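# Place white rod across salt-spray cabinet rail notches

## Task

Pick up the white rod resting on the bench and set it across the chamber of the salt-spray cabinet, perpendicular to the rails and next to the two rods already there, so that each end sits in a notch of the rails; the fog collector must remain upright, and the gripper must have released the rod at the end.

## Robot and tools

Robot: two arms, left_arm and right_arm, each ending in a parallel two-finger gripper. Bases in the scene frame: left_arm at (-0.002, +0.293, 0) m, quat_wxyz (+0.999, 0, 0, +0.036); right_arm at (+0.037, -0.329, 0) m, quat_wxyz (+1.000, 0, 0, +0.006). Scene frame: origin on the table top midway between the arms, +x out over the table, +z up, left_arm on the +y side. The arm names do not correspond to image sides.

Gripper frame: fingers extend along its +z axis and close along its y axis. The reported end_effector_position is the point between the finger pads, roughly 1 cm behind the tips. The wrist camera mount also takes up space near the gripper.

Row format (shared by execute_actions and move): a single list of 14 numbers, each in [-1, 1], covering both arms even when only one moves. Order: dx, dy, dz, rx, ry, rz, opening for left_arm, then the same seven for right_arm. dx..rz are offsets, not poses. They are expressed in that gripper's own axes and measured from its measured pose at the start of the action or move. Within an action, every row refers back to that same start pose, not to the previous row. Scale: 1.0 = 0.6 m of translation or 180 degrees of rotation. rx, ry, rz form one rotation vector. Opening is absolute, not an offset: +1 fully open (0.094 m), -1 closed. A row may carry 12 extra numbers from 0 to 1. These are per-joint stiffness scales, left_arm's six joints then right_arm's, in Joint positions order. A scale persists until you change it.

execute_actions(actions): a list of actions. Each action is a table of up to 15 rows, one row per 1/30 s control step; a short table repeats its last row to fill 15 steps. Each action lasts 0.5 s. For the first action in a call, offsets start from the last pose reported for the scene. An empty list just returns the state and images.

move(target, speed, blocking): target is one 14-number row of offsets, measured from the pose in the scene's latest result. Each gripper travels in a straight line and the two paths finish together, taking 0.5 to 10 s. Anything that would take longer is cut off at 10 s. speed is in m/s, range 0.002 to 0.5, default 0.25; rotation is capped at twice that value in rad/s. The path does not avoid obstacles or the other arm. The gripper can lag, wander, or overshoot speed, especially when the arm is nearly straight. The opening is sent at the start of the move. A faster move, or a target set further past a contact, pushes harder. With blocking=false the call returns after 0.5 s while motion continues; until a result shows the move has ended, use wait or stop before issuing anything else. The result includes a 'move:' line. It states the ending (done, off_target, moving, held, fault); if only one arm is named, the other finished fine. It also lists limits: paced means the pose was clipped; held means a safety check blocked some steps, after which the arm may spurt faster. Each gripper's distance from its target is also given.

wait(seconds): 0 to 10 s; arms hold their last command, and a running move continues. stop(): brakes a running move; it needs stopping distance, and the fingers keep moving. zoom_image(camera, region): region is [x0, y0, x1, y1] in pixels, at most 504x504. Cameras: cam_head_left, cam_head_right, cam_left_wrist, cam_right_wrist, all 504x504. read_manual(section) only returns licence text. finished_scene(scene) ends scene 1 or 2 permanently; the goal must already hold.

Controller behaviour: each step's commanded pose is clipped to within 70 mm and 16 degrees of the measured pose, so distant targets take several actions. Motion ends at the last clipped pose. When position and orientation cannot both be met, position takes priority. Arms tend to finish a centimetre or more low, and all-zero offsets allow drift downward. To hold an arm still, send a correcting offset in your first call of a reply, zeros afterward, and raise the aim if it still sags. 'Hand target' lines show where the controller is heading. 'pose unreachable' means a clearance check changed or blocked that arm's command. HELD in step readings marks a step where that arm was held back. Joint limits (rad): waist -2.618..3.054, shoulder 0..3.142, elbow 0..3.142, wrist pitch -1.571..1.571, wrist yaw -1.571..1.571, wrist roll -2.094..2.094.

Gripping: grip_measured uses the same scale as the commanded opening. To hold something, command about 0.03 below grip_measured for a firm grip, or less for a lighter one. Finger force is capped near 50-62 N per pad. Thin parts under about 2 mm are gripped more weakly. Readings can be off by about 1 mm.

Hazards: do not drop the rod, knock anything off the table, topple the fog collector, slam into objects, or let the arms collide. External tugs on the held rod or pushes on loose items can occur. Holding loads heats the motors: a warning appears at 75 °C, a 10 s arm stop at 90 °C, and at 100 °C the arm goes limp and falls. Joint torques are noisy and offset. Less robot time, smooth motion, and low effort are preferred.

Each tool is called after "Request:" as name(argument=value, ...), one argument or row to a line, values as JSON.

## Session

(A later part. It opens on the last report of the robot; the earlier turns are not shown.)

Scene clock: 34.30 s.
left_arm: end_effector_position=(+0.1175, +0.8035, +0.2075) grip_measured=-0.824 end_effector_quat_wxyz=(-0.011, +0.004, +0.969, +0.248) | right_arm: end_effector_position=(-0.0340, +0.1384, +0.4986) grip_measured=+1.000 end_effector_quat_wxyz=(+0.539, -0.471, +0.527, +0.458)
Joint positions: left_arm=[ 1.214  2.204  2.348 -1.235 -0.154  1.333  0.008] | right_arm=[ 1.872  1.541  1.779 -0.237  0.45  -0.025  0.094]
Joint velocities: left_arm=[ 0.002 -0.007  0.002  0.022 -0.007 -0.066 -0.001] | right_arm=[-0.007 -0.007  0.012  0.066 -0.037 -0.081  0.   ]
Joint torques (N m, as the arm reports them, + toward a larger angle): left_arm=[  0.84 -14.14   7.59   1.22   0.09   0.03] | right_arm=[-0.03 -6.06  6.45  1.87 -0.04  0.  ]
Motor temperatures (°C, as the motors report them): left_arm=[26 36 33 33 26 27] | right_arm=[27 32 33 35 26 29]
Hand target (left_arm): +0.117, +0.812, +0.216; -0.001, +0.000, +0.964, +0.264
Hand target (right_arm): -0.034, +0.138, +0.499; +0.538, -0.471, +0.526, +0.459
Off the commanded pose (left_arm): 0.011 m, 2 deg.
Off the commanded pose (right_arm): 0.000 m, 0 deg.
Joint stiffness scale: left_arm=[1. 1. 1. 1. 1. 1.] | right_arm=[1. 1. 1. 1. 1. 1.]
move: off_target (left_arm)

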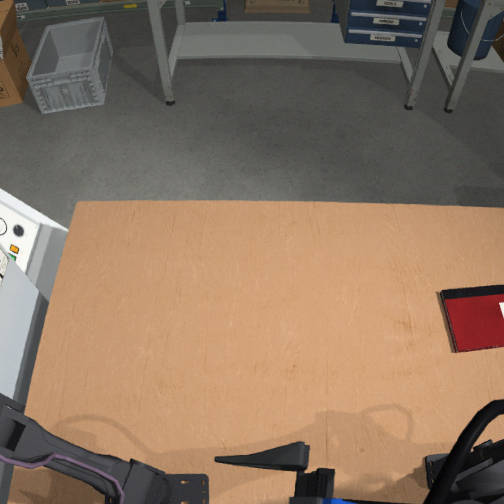

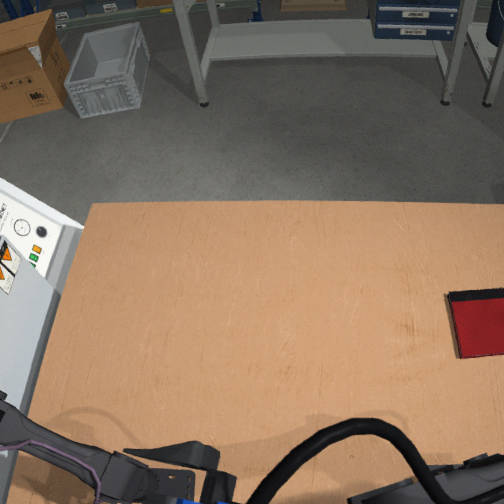

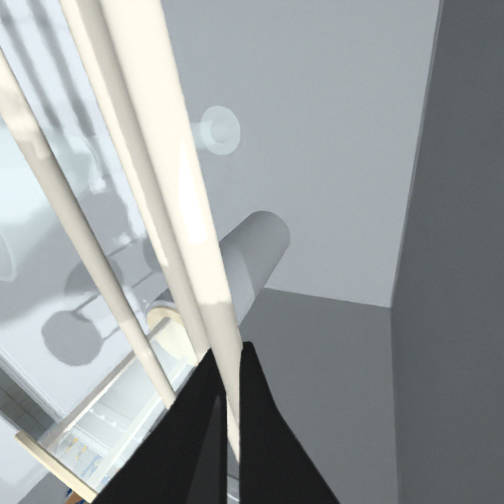

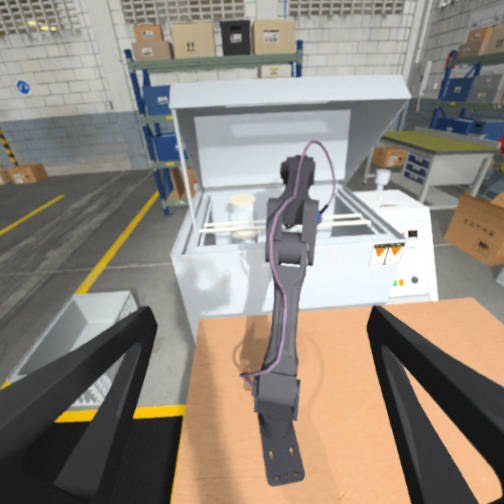

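Request:
move(
  target=[-0.010,0.017,0.0035,-0.01,-0.0073,-0.004,-0.856, 0,0,0,0,0,0,1],
  speed=0.04,
)

Request:
zoom_image(
  camera="cam_right_wrist",
  region=[170, 190, 260, 260],
)

Request:
zoom_image(
  camera="cam_right_wrist",
  region=[320, 180, 410, 250],
)

Scene clock: 36.43 s.
left_arm: end_effector_position=(+0.1182, +0.8058, +0.2087) grip_measured=-0.824 end_effector_quat_wxyz=(-0.009, +0.004, +0.967, +0.253) | right_arm: end_effector_position=(-0.0340, +0.1384, +0.4986) grip_measured=+1.000 end_effector_quat_wxyz=(+0.539, -0.471, +0.527, +0.458)
Joint positions: left_arm=[ 1.214  2.204  2.348 -1.224 -0.154  1.333  0.008] | right_arm=[ 1.872  1.541  1.779 -0.237  0.45  -0.025  0.094]
Joint velocities: left_arm=[ 0.002 -0.007  0.002  0.037 -0.022 -0.037 -0.   ] | right_arm=[ 0.002 -0.012 -0.007 -0.051 -0.066 -0.051  0.   ]
Joint torques (N m, as the arm reports them, + toward a larger angle): left_arm=[ -0.11 -13.34   7.15   1.24   0.09  -0.06] | right_arm=[-0.01 -6.1   6.44  1.87 -0.04  0.01]
Motor temperatures (°C, as the motors report them): left_arm=[26 36 33 33 26 27] | right_arm=[27 32 33 36 26 29]
Hand target (left_arm): +0.123, +0.813, +0.211; +0.002, +0.001, +0.965, +0.264
Hand target (right_arm): -0.034, +0.138, +0.499; +0.539, -0.471, +0.527, +0.458
Off the commanded pose (left_arm): 0.009 m, 2 deg.
Off the commanded pose (right_arm): 0.000 m, 0 deg.
Joint stiffness scale: left_arm=[1. 1. 1. 1. 1. 1.] | right_arm=[1. 1. 1. 1. 1. 1.]
move: done

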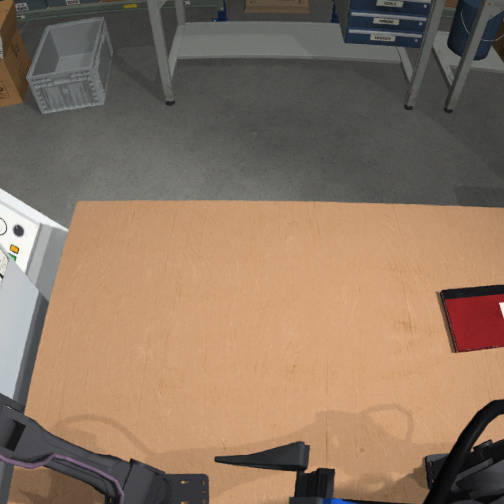

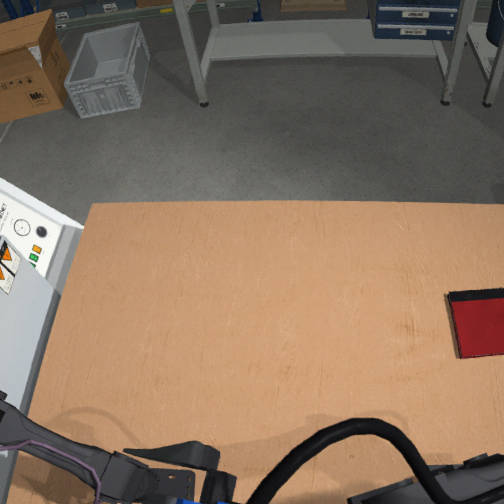

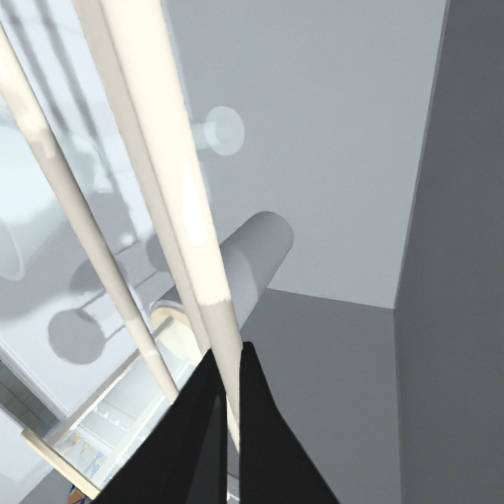

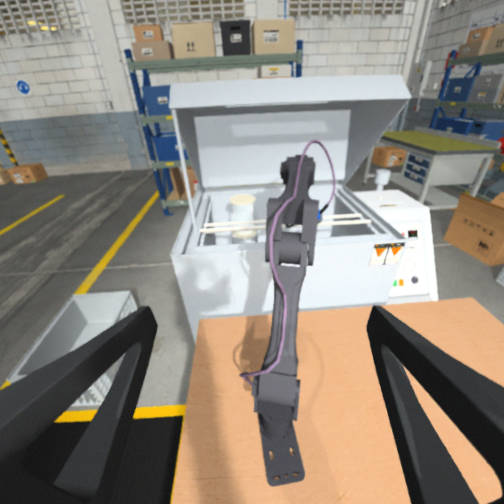

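Region (170, 190, 260, 260) of cam_right_wrist's 504x504 image, scaled by 5.600, with more detail than that image has.

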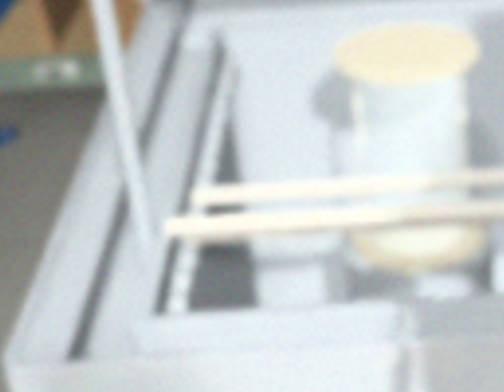

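Region (320, 180, 410, 250) of cam_right_wrist's 504x504 image, scaled by 5.600, with more detail than that image has.

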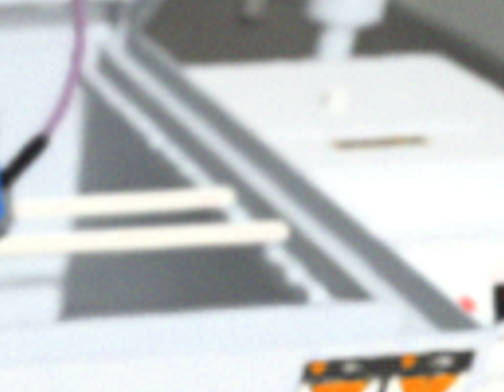

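Request:
zoom_image(
  camera="cam_left_wrist",
  region=[0, 0, 252, 252],
)

Request:
zoom_image(
  camera="cam_left_wrist",
  region=[50, 200, 302, 452],
)

Request:
zoom_image(
  camera="cam_left_wrist",
  region=[252, 0, 504, 504],
)

Region (0, 0, 252, 252) of cam_left_wrist's 504x504 image, scaled by 2.000, with more detail than that image has.

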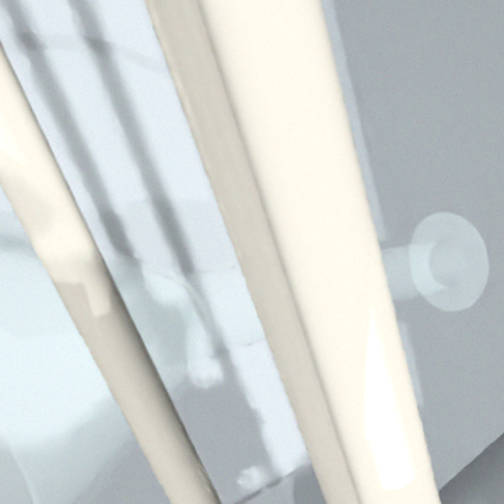

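Region (50, 200, 302, 452) of cam_left_wrist's 504x504 image, scaled by 2.000, with more detail than that image has.

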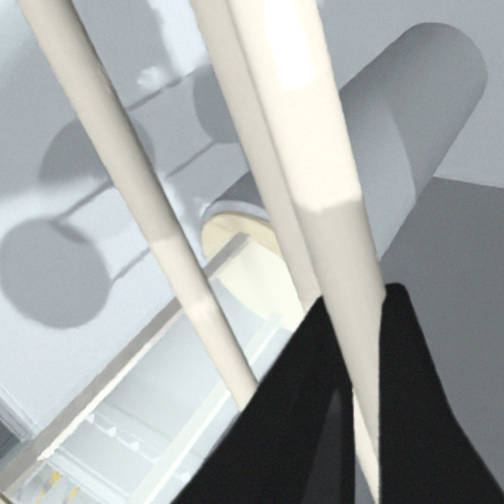

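Region (252, 0, 504, 504) of cam_left_wrist's 504x504 image, scaled by 1.000.

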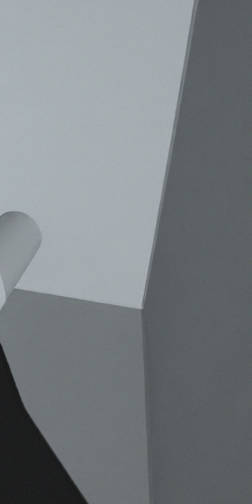

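Request:
move(
  target=[-0.0167,0.012,0.0025,-0.007,0,0,-0.856, 0,0,0,0,0,0,1],
  speed=0.04,
)

Request:
zoom_image(
  camera="cam_right_wrist",
  region=[170, 190, 260, 260],
)

Request:
zoom_image(
  camera="cam_right_wrist",
  region=[320, 180, 410, 250],
)

Scene clock: 40.37 s.
left_arm: end_effector_position=(+0.1228, +0.8097, +0.2041) grip_measured=-0.824 end_effector_quat_wxyz=(-0.013, +0.007, +0.967, +0.253) | right_arm: end_effector_position=(-0.0340, +0.1384, +0.4986) grip_measured=+1.000 end_effector_quat_wxyz=(+0.539, -0.471, +0.527, +0.458)
Joint positions: left_arm=[ 1.205  2.228  2.368 -1.223 -0.162  1.332  0.008] | right_arm=[ 1.872  1.541  1.779 -0.237  0.45  -0.025  0.094]
Joint velocities: left_arm=[-0.007 -0.012  0.007  0.022  0.007  0.051  0.001] | right_arm=[ 0.007 -0.027 -0.012 -0.051  0.051 -0.007  0.   ]
Joint torques (N m, as the arm reports them, + toward a larger angle): left_arm=[ -0.83 -14.27   7.66   1.04  -0.11  -0.09] | right_arm=[-0.04 -6.1   6.43  1.86 -0.04  0.01]
Motor temperatures (°C, as the motors report them): left_arm=[26 37 33 33 26 27] | right_arm=[27 32 33 36 26 29]
Hand target (left_arm): +0.128, +0.813, +0.211; -0.009, +0.004, +0.964, +0.264
Hand target (right_arm): -0.034, +0.138, +0.499; +0.539, -0.471, +0.527, +0.458
Off the commanded pose (left_arm): 0.009 m, 1 deg.
Off the commanded pose (right_arm): 0.000 m, 0 deg.
Joint stiffness scale: left_arm=[1. 1. 1. 1. 1. 1.] | right_arm=[1. 1. 1. 1. 1. 1.]
move: done

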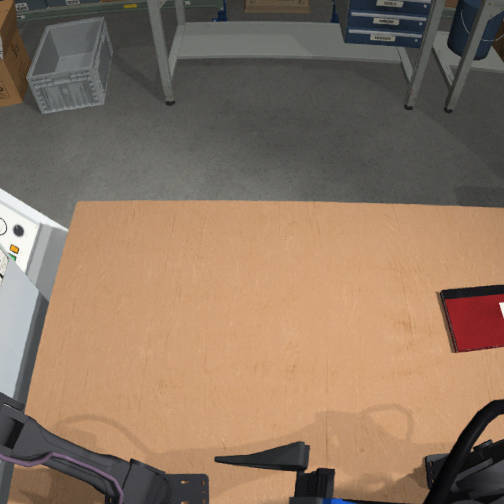

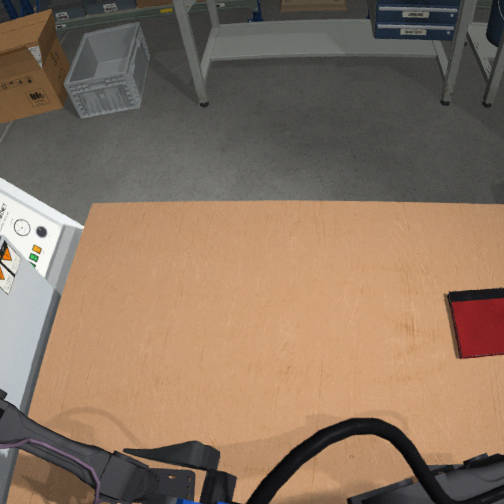

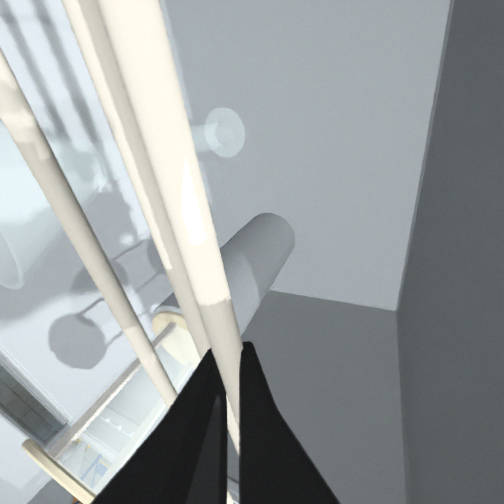

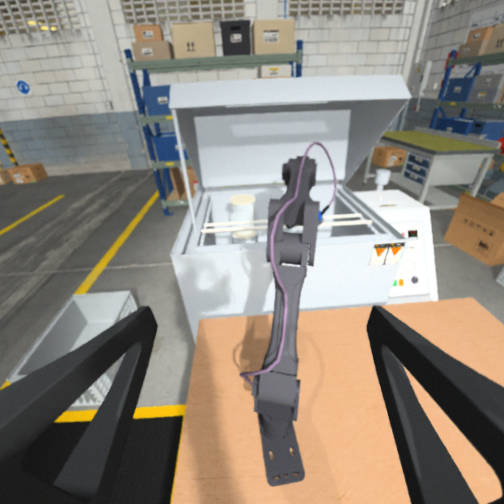

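Region (170, 190, 260, 260) of cam_right_wrist's 504x504 image, scaled by 5.600, with more detail than that image has.

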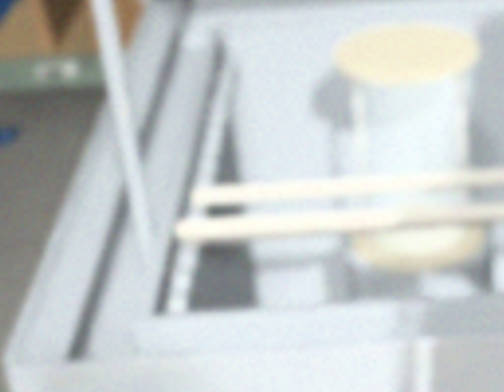

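Region (320, 180, 410, 250) of cam_right_wrist's 504x504 image, scaled by 5.600, with more detail than that image has.

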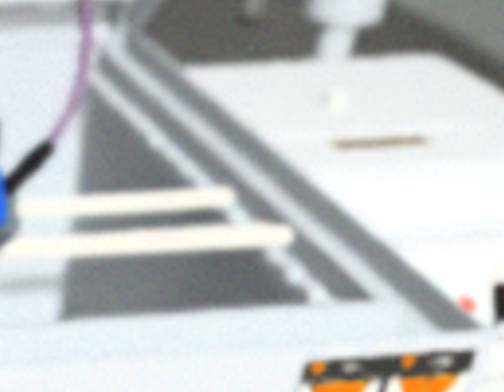

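Request:
zoom_image(
  camera="cam_right_wrist",
  region=[345, 200, 395, 240],
)

Request:
zoom_image(
  camera="cam_right_wrist",
  region=[180, 210, 230, 250],
)

Region (345, 200, 395, 240) of cam_right_wrist's 504x504 image, scaled by 10.080, with more detail than that image has; it fills the top 403 rows of this view, and the rest is white.

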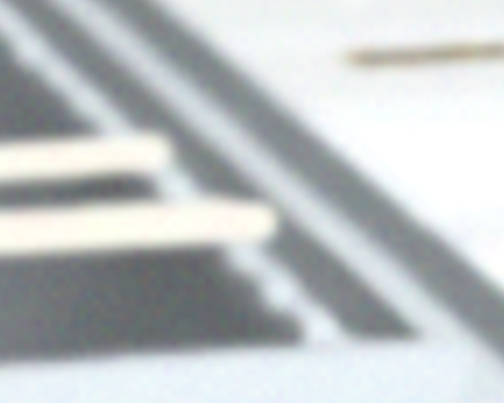

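Region (180, 210, 230, 250) of cam_right_wrist's 504x504 image, scaled by 10.080, with more detail than that image has; it fills the top 403 rows of this view, and the rest is white.

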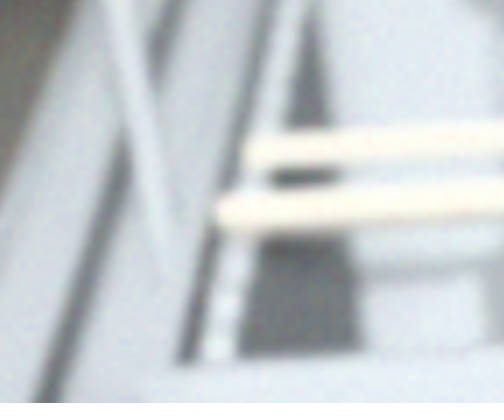

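Request:
move(
  target=[-0.0033,0,0.0037,-0.004,0,-0.0057,-0.856, 0,0,0,0,0,0,1],
  speed=0.03,
)

Request:
zoom_image(
  camera="cam_right_wrist",
  region=[170, 190, 260, 260],
)

Request:
zoom_image(
  camera="cam_right_wrist",
  region=[320, 180, 410, 250],
)

Scene clock: 45.73 s.
left_arm: end_effector_position=(+0.1228, +0.8099, +0.1968) grip_measured=-0.824 end_effector_quat_wxyz=(-0.013, +0.003, +0.969, +0.249) | right_arm: end_effector_position=(-0.0340, +0.1384, +0.4986) grip_measured=+1.000 end_effector_quat_wxyz=(+0.539, -0.471, +0.527, +0.458)
Joint positions: left_arm=[ 1.205  2.228  2.342 -1.207 -0.163  1.323  0.008] | right_arm=[ 1.872  1.541  1.779 -0.237  0.45  -0.025  0.094]
Joint velocities: left_arm=[ 0.007  0.002 -0.002  0.007 -0.051 -0.022 -0.   ] | right_arm=[ 0.002 -0.012  0.002  0.007 -0.037 -0.066  0.   ]
Joint torques (N m, as the arm reports them, + toward a larger angle): left_arm=[ -0.4  -16.52   4.82   1.23  -0.11  -0.11] | right_arm=[-0.01 -6.04  6.49  1.86 -0.03  0.01]
Motor temperatures (°C, as the motors report them): left_arm=[26 39 33 33 26 27] | right_arm=[27 32 33 36 26 29]
Hand target (left_arm): +0.125, +0.811, +0.202; -0.010, -0.002, +0.966, +0.259
Hand target (right_arm): -0.034, +0.138, +0.499; +0.539, -0.471, +0.527, +0.458
Off the commanded pose (left_arm): 0.006 m, 1 deg.
Off the commanded pose (right_arm): 0.000 m, 0 deg.
Joint stiffness scale: left_arm=[1. 1. 1. 1. 1. 1.] | right_arm=[1. 1. 1. 1. 1. 1.]
move: done

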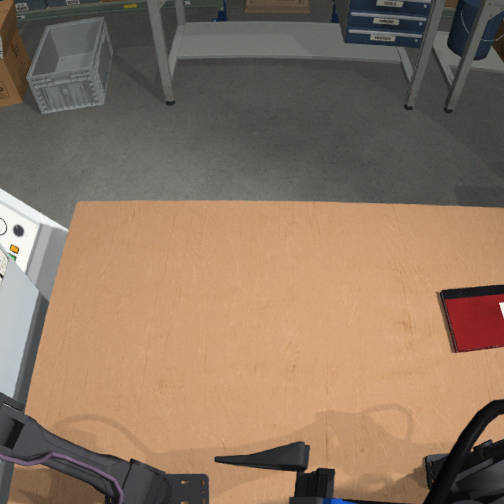

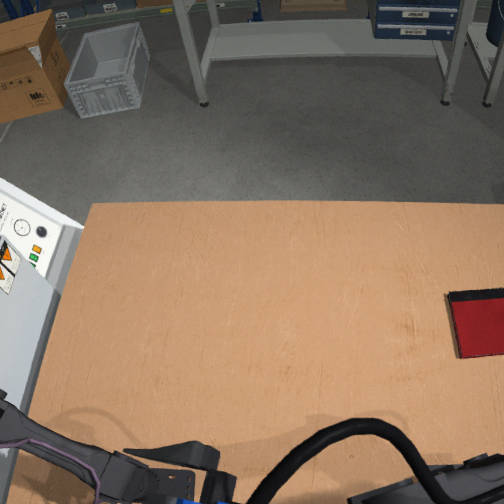

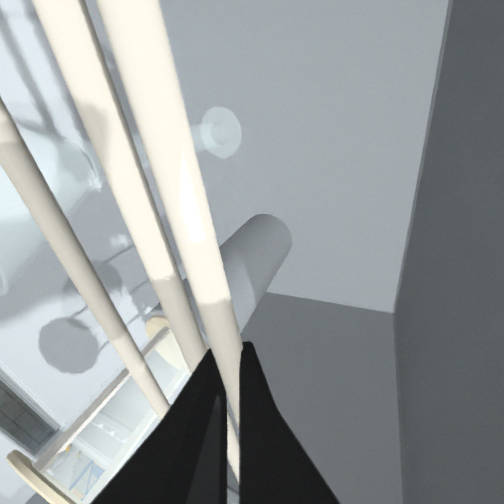

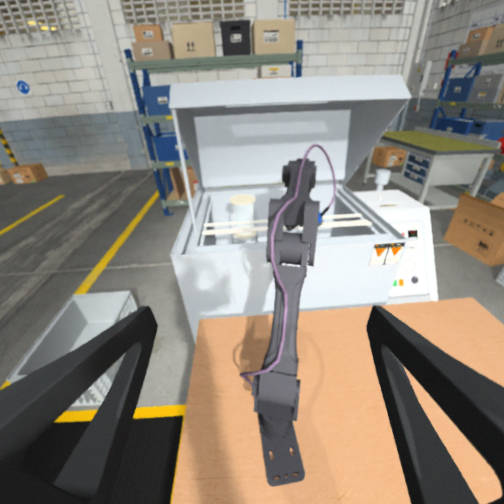

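Region (170, 190, 260, 260) of cam_right_wrist's 504x504 image, scaled by 5.600, with more detail than that image has.

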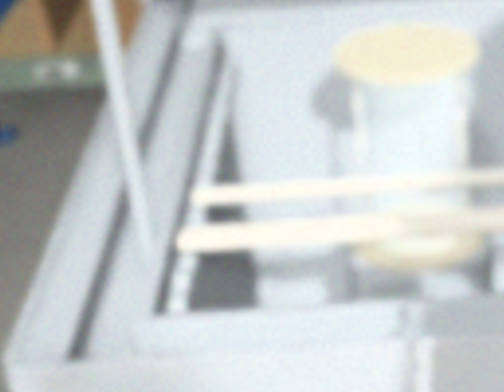

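Region (320, 180, 410, 250) of cam_right_wrist's 504x504 image, scaled by 5.600, with more detail than that image has.

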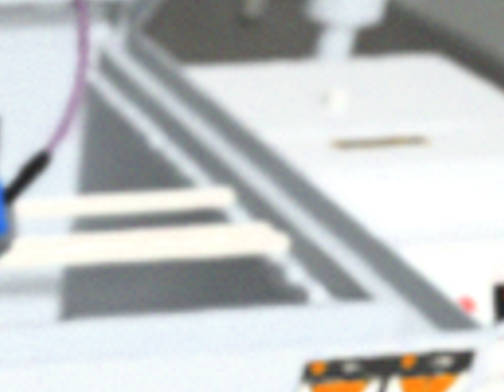

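Request:
move(
  target=[-0.0033,-0.0073,-0.004,0,0,-0.003,-0.856, 0,0,0,0,0,0,1],
  speed=0.03,
)

Request:
zoom_image(
  camera="cam_right_wrist",
  region=[170, 190, 260, 260],
)

Request:
zoom_image(
  camera="cam_right_wrist",
  region=[320, 180, 410, 250],
)

Scene clock: 47.80 s.
left_arm: end_effector_position=(+0.1229, +0.8103, +0.1910) grip_measured=-0.824 end_effector_quat_wxyz=(-0.013, +0.001, +0.969, +0.246) | right_arm: end_effector_position=(-0.0340, +0.1384, +0.4986) grip_measured=+1.000 end_effector_quat_wxyz=(+0.539, -0.471, +0.527, +0.458)
Joint positions: left_arm=[ 1.205  2.228  2.321 -1.192 -0.163  1.319  0.008] | right_arm=[ 1.872  1.541  1.779 -0.237  0.45  -0.025  0.094]
Joint velocities: left_arm=[-0.007  0.002 -0.007  0.022 -0.022  0.022  0.   ] | right_arm=[ 0.002 -0.012 -0.017 -0.022  0.037  0.051  0.   ]
Joint torques (N m, as the arm reports them, + toward a larger angle): left_arm=[ -0.69 -17.63   4.28   1.04  -0.08  -0.1 ] | right_arm=[-0.05 -6.05  6.46  1.86 -0.03  0.01]
Motor temperatures (°C, as the motors report them): left_arm=[26 40 33 34 26 27] | right_arm=[27 32 33 37 26 29]
Hand target (left_arm): +0.125, +0.805, +0.196; -0.012, -0.002, +0.969, +0.248
Hand target (right_arm): -0.034, +0.138, +0.499; +0.539, -0.471, +0.527, +0.458
Off the commanded pose (left_arm): 0.008 m, 0 deg.
Off the commanded pose (right_arm): 0.000 m, 0 deg.
Joint stiffness scale: left_arm=[1. 1. 1. 1. 1. 1.] | right_arm=[1. 1. 1. 1. 1. 1.]
move: done

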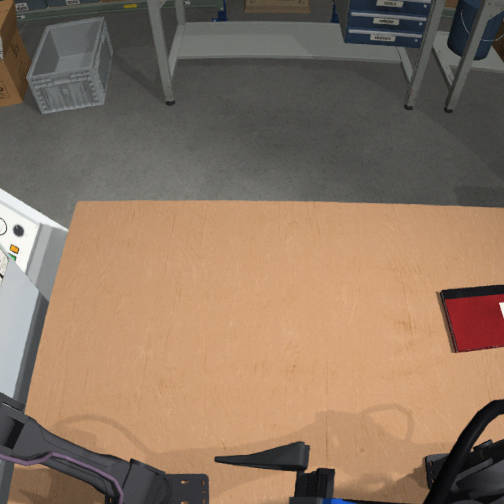

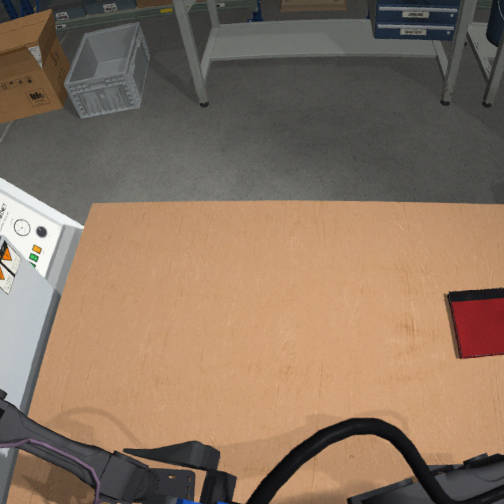

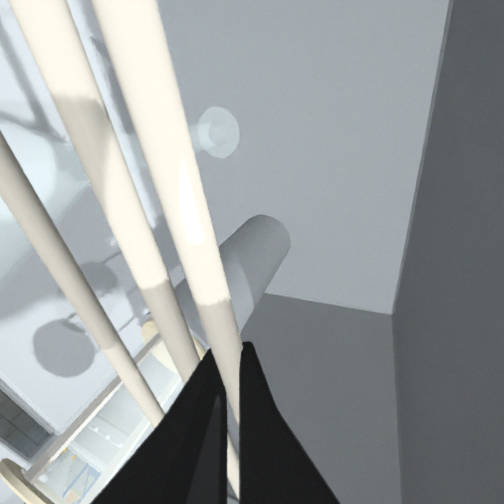

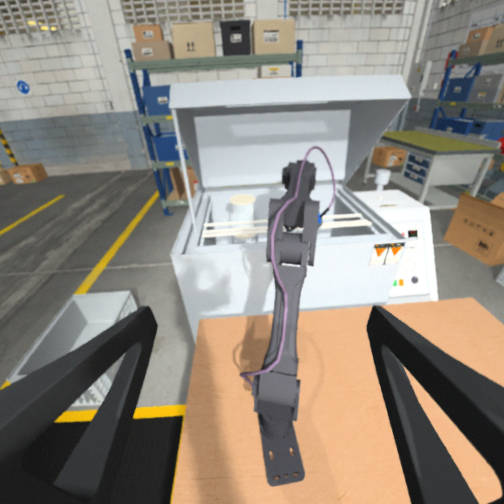

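Region (170, 190, 260, 260) of cam_right_wrist's 504x504 image, scaled by 5.600, with more detail than that image has.

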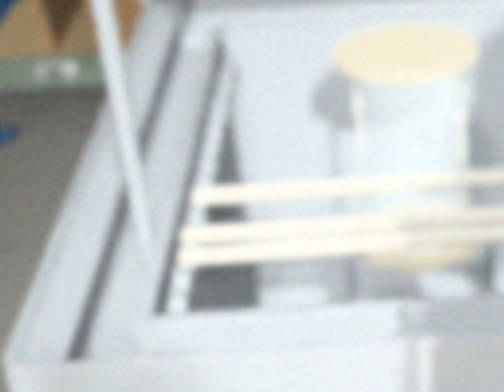

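Region (320, 180, 410, 250) of cam_right_wrist's 504x504 image, scaled by 5.600, with more detail than that image has.

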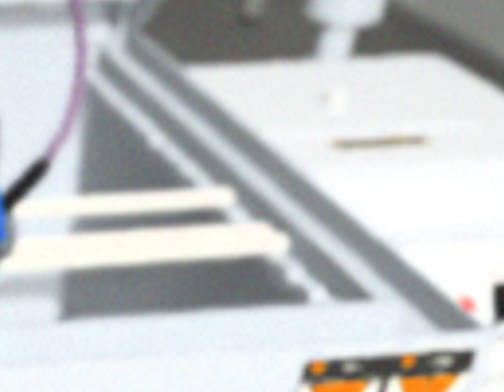

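Request:
move(
  target=[0,-0.0115,0,0.009,0,0.008,-0.856, 0,0,0,0,0,0,1],
  speed=0.03,
)

Request:
zoom_image(
  camera="cam_right_wrist",
  region=[170, 190, 260, 260],
)

Request:
zoom_image(
  camera="cam_right_wrist",
  region=[320, 180, 410, 250],
)

Scene clock: 49.83 s.
left_arm: end_effector_position=(+0.1229, +0.8103, +0.1910) grip_measured=-0.824 end_effector_quat_wxyz=(-0.014, +0.004, +0.969, +0.246) | right_arm: end_effector_position=(-0.0340, +0.1384, +0.4986) grip_measured=+1.000 end_effector_quat_wxyz=(+0.539, -0.471, +0.527, +0.458)
Joint positions: left_arm=[ 1.205  2.228  2.321 -1.192 -0.163  1.325  0.008] | right_arm=[ 1.872  1.541  1.779 -0.237  0.45  -0.025  0.094]
Joint velocities: left_arm=[-0.017 -0.002  0.017  0.037  0.081  0.037  0.   ] | right_arm=[-0.007 -0.017 -0.002 -0.007  0.022 -0.066  0.   ]
Joint torques (N m, as the arm reports them, + toward a larger angle): left_arm=[ -0.14 -15.12   5.77   0.75   0.01   0.12] | right_arm=[-0.01 -6.04  6.44  1.87 -0.04  0.03]
Motor temperatures (°C, as the motors report them): left_arm=[26 40 33 34 26 27] | right_arm=[27 32 33 37 26 29]
Hand target (left_arm): +0.123, +0.804, +0.188; -0.016, +0.013, +0.972, +0.232
Hand target (right_arm): -0.034, +0.138, +0.499; +0.539, -0.471, +0.527, +0.458
Off the commanded pose (left_arm): 0.007 m, 2 deg.
Off the commanded pose (right_arm): 0.000 m, 0 deg.
Joint stiffness scale: left_arm=[1. 1. 1. 1. 1. 1.] | right_arm=[1. 1. 1. 1. 1. 1.]
move: done

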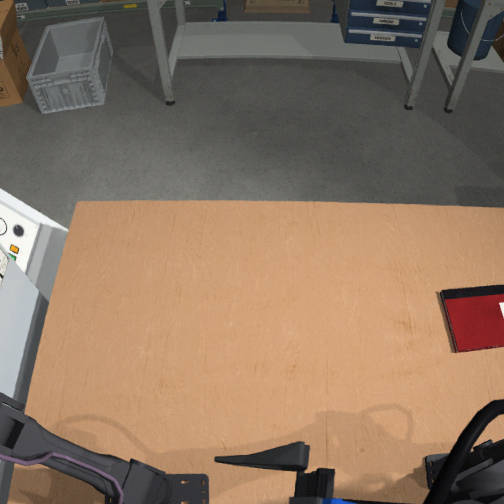

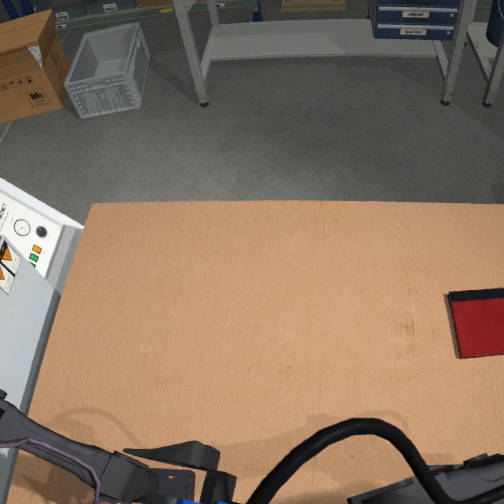

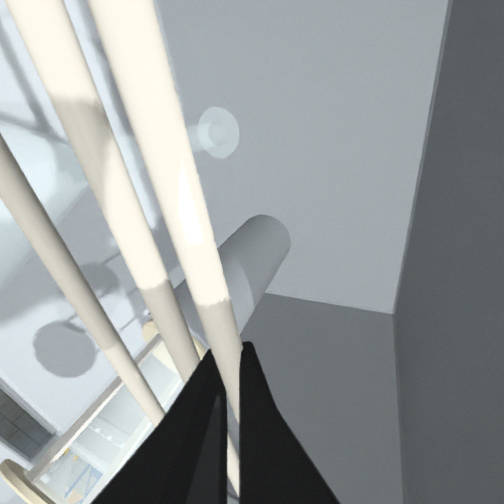

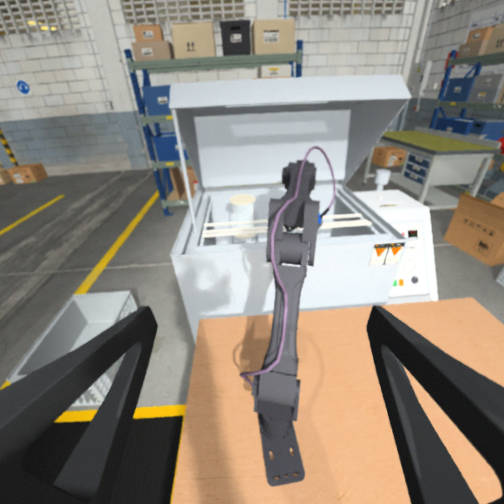

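Region (170, 190, 260, 260) of cam_right_wrist's 504x504 image, scaled by 5.600, with more detail than that image has.

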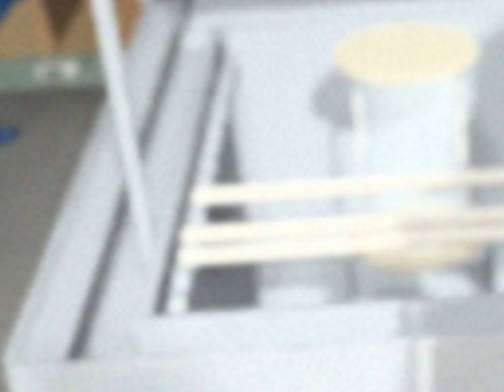

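Region (320, 180, 410, 250) of cam_right_wrist's 504x504 image, scaled by 5.600, with more detail than that image has.

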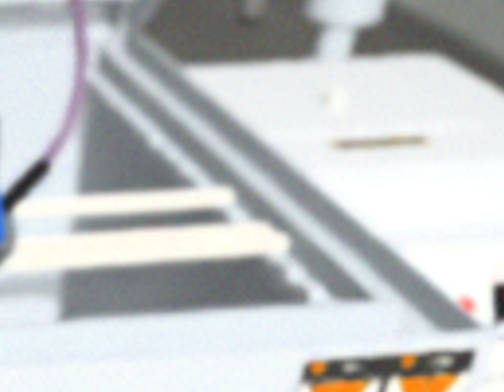

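Request:
move(
  target=[0,-0.021,0,0.016,0,0.007,-0.856, 0,0,0,0,0,0,1],
  speed=0.03,
)

Request:
zoom_image(
  camera="cam_right_wrist",
  region=[170, 190, 260, 260],
)

Request:
zoom_image(
  camera="cam_right_wrist",
  region=[320, 180, 410, 250],
)

Scene clock: 51.57 s.
left_arm: end_effector_position=(+0.1229, +0.8102, +0.1910) grip_measured=-0.824 end_effector_quat_wxyz=(-0.014, +0.004, +0.969, +0.246) | right_arm: end_effector_position=(-0.0340, +0.1384, +0.4986) grip_measured=+1.000 end_effector_quat_wxyz=(+0.539, -0.471, +0.527, +0.458)
Joint positions: left_arm=[ 1.205  2.228  2.321 -1.192 -0.163  1.325  0.008] | right_arm=[ 1.872  1.541  1.779 -0.237  0.45  -0.025  0.094]
Joint velocities: left_arm=[-0.002 -0.007  0.007 -0.037 -0.051 -0.051 -0.001] | right_arm=[ 0.002 -0.002 -0.007  0.022 -0.007 -0.051  0.   ]
Joint torques (N m, as the arm reports them, + toward a larger angle): left_arm=[ -0.23 -15.19   5.65   0.55   0.06   0.12] | right_arm=[ 0.01 -6.03  6.42  1.86 -0.03  0.01]
Motor temperatures (°C, as the motors report them): left_arm=[26 41 33 34 26 27] | right_arm=[27 32 33 37 26 29]
Hand target (left_arm): +0.123, +0.799, +0.185; -0.016, +0.014, +0.975, +0.222
Hand target (right_arm): -0.034, +0.138, +0.499; +0.539, -0.471, +0.527, +0.458
Off the commanded pose (left_arm): 0.013 m, 3 deg.
Off the commanded pose (right_arm): 0.000 m, 0 deg.
Joint stiffness scale: left_arm=[1. 1. 1. 1. 1. 1.] | right_arm=[1. 1. 1. 1. 1. 1.]
move: off_target (left_arm)

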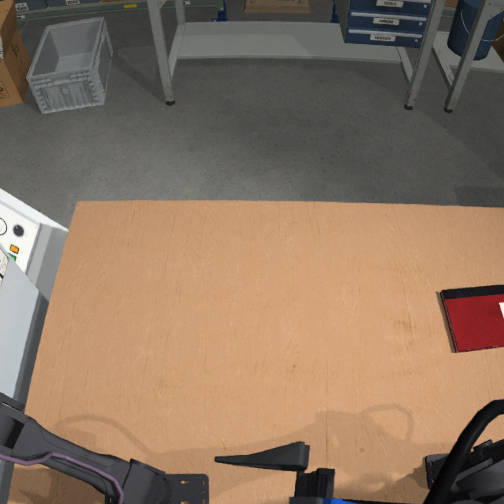

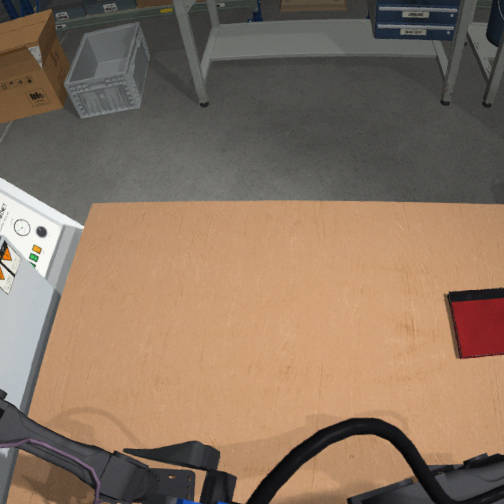

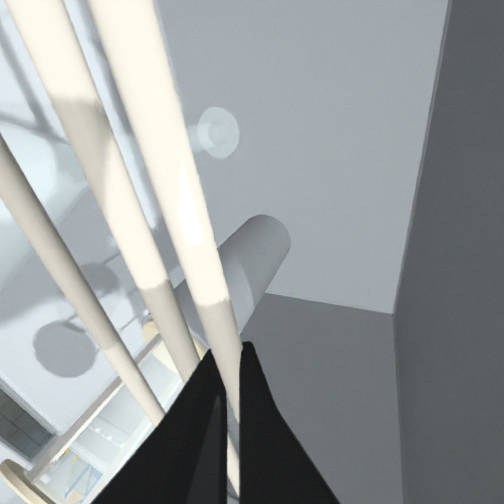

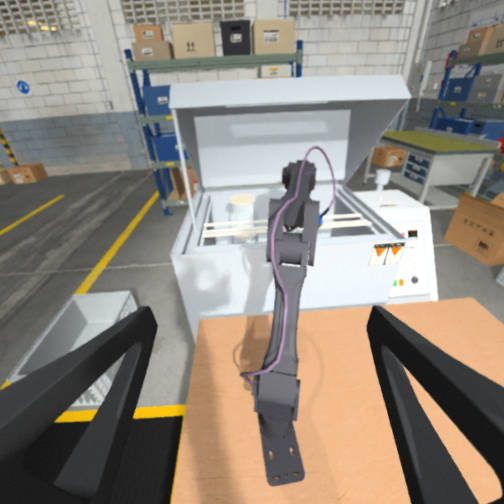

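Region (170, 190, 260, 260) of cam_right_wrist's 504x504 image, scaled by 5.600, with more detail than that image has.

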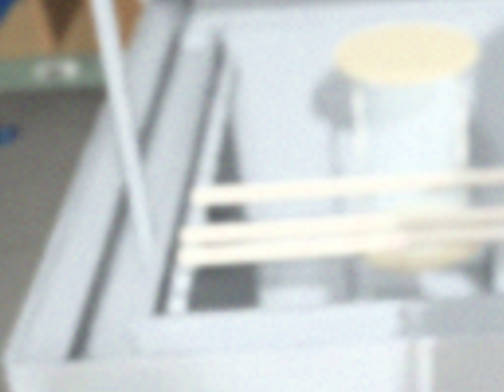

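Region (320, 180, 410, 250) of cam_right_wrist's 504x504 image, scaled by 5.600, with more detail than that image has.

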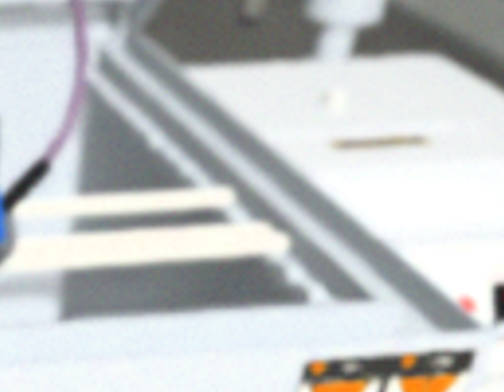

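Request:
execute_actions(
  actions=[
    [[0,0,0,0,0,0,-0.856, 0,0,0,0,0,0,1],[0,0,0,0,0,0,-0.856, 0,0,0,0,0,0,1],[0,0,0,0,0,0,-0.856, 0,0,0,0,0,0,1],[0,0,0,0,0,0,-0.82, 0,0,0,0,0,0,1],[0,0,0,0,0,0,-0.80, 0,0,0,0,0,0,1],[0,0,0,0,0,0,-0.78, 0,0,0,0,0,0,1],[0,0,0,0,0,0,-0.76, 0,0,0,0,0,0,1]],
  ],
)

Request:
zoom_image(
  camera="cam_right_wrist",
  region=[170, 190, 260, 260],
)

Request:
zoom_image(
  camera="cam_right_wrist",
  region=[320, 180, 410, 250],
)

Scene clock: 53.00 s.
left_arm: end_effector_position=(+0.1228, +0.8103, +0.1911) grip_measured=-0.761 end_effector_quat_wxyz=(-0.014, +0.004, +0.969, +0.246) | right_arm: end_effector_position=(-0.0340, +0.1384, +0.4986) grip_measured=+1.000 end_effector_quat_wxyz=(+0.539, -0.471, +0.527, +0.458)
Joint positions: left_arm=[ 1.205  2.228  2.321 -1.192 -0.163  1.325  0.011] | right_arm=[ 1.872  1.541  1.779 -0.237  0.45  -0.025  0.094]
Joint velocities: left_arm=[ 0.012 -0.007 -0.007 -0.022 -0.037  0.007 -0.   ] | right_arm=[ 0.027  0.002  0.002 -0.007  0.037  0.007  0.   ]
Joint torques (N m, as the arm reports them, + toward a larger angle): left_arm=[ -0.06 -15.25   5.72   1.02  -0.05   0.01] | right_arm=[ 0.   -6.06  6.45  1.86 -0.03  0.01]
Motor temperatures (°C, as the motors report them): left_arm=[26 41 33 33 26 27] | right_arm=[27 32 33 37 26 29]
Hand target (left_arm): +0.123, +0.810, +0.191; -0.014, +0.004, +0.969, +0.245
Hand target (right_arm): -0.034, +0.138, +0.499; +0.539, -0.471, +0.527, +0.458
Off the commanded pose (left_arm): 0.000 m, 0 deg.
Off the commanded pose (right_arm): 0.000 m, 0 deg.
Joint stiffness scale: left_arm=[1. 1. 1. 1. 1. 1.] | right_arm=[1. 1. 1. 1. 1. 1.]
Step readings (end_effector_position):
0: left_arm (+0.1229, +0.8102, +0.1910) | right_arm (-0.0340, +0.1384, +0.4986)
1: left_arm (+0.1229, +0.8103, +0.1910) | right_arm (-0.0340, +0.1384, +0.4986)
2: left_arm (+0.1229, +0.8103, +0.1910) | right_arm (-0.0340, +0.1384, +0.4986)
4: left_arm (+0.1229, +0.8103, +0.1910) | right_arm (-0.0340, +0.1384, +0.4986)
8: left_arm (+0.1228, +0.8103, +0.1911) | right_arm (-0.0340, +0.1384, +0.4986)
15: end_effector_position above

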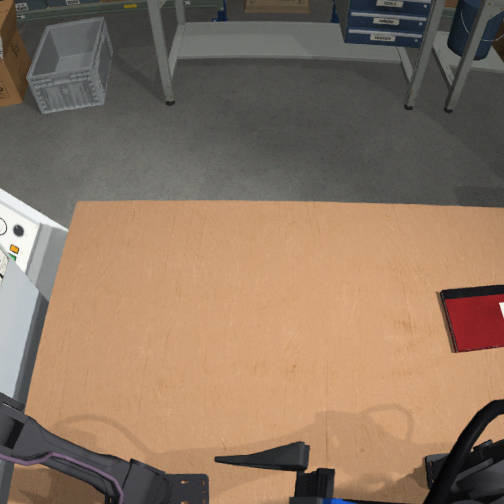

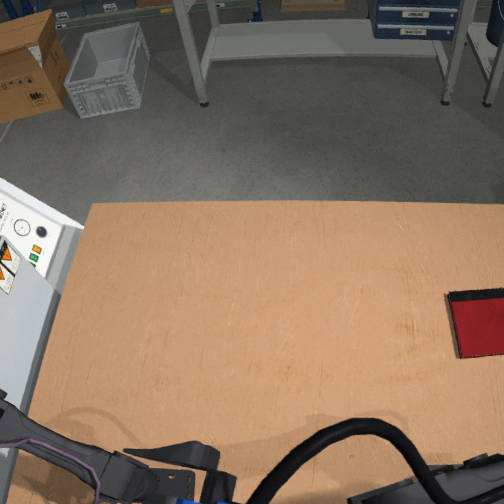

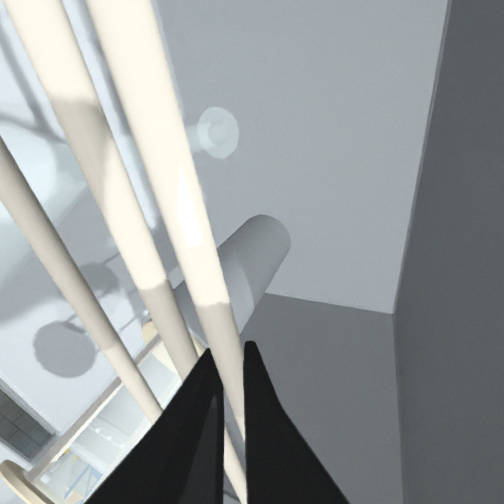

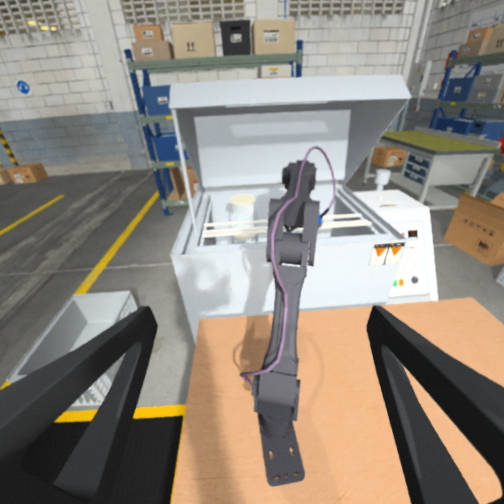

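Region (170, 190, 260, 260) of cam_right_wrist's 504x504 image, scaled by 5.600, with more detail than that image has.

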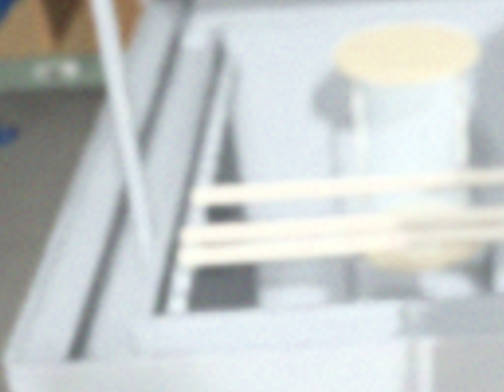

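Region (320, 180, 410, 250) of cam_right_wrist's 504x504 image, scaled by 5.600, with more detail than that image has.

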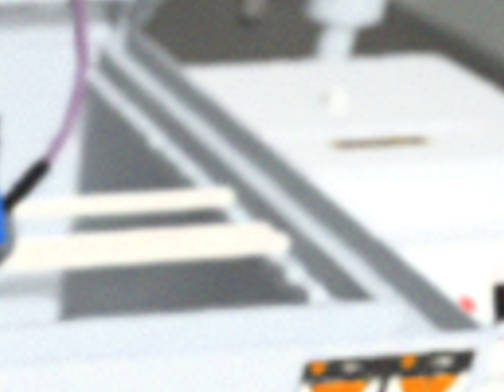

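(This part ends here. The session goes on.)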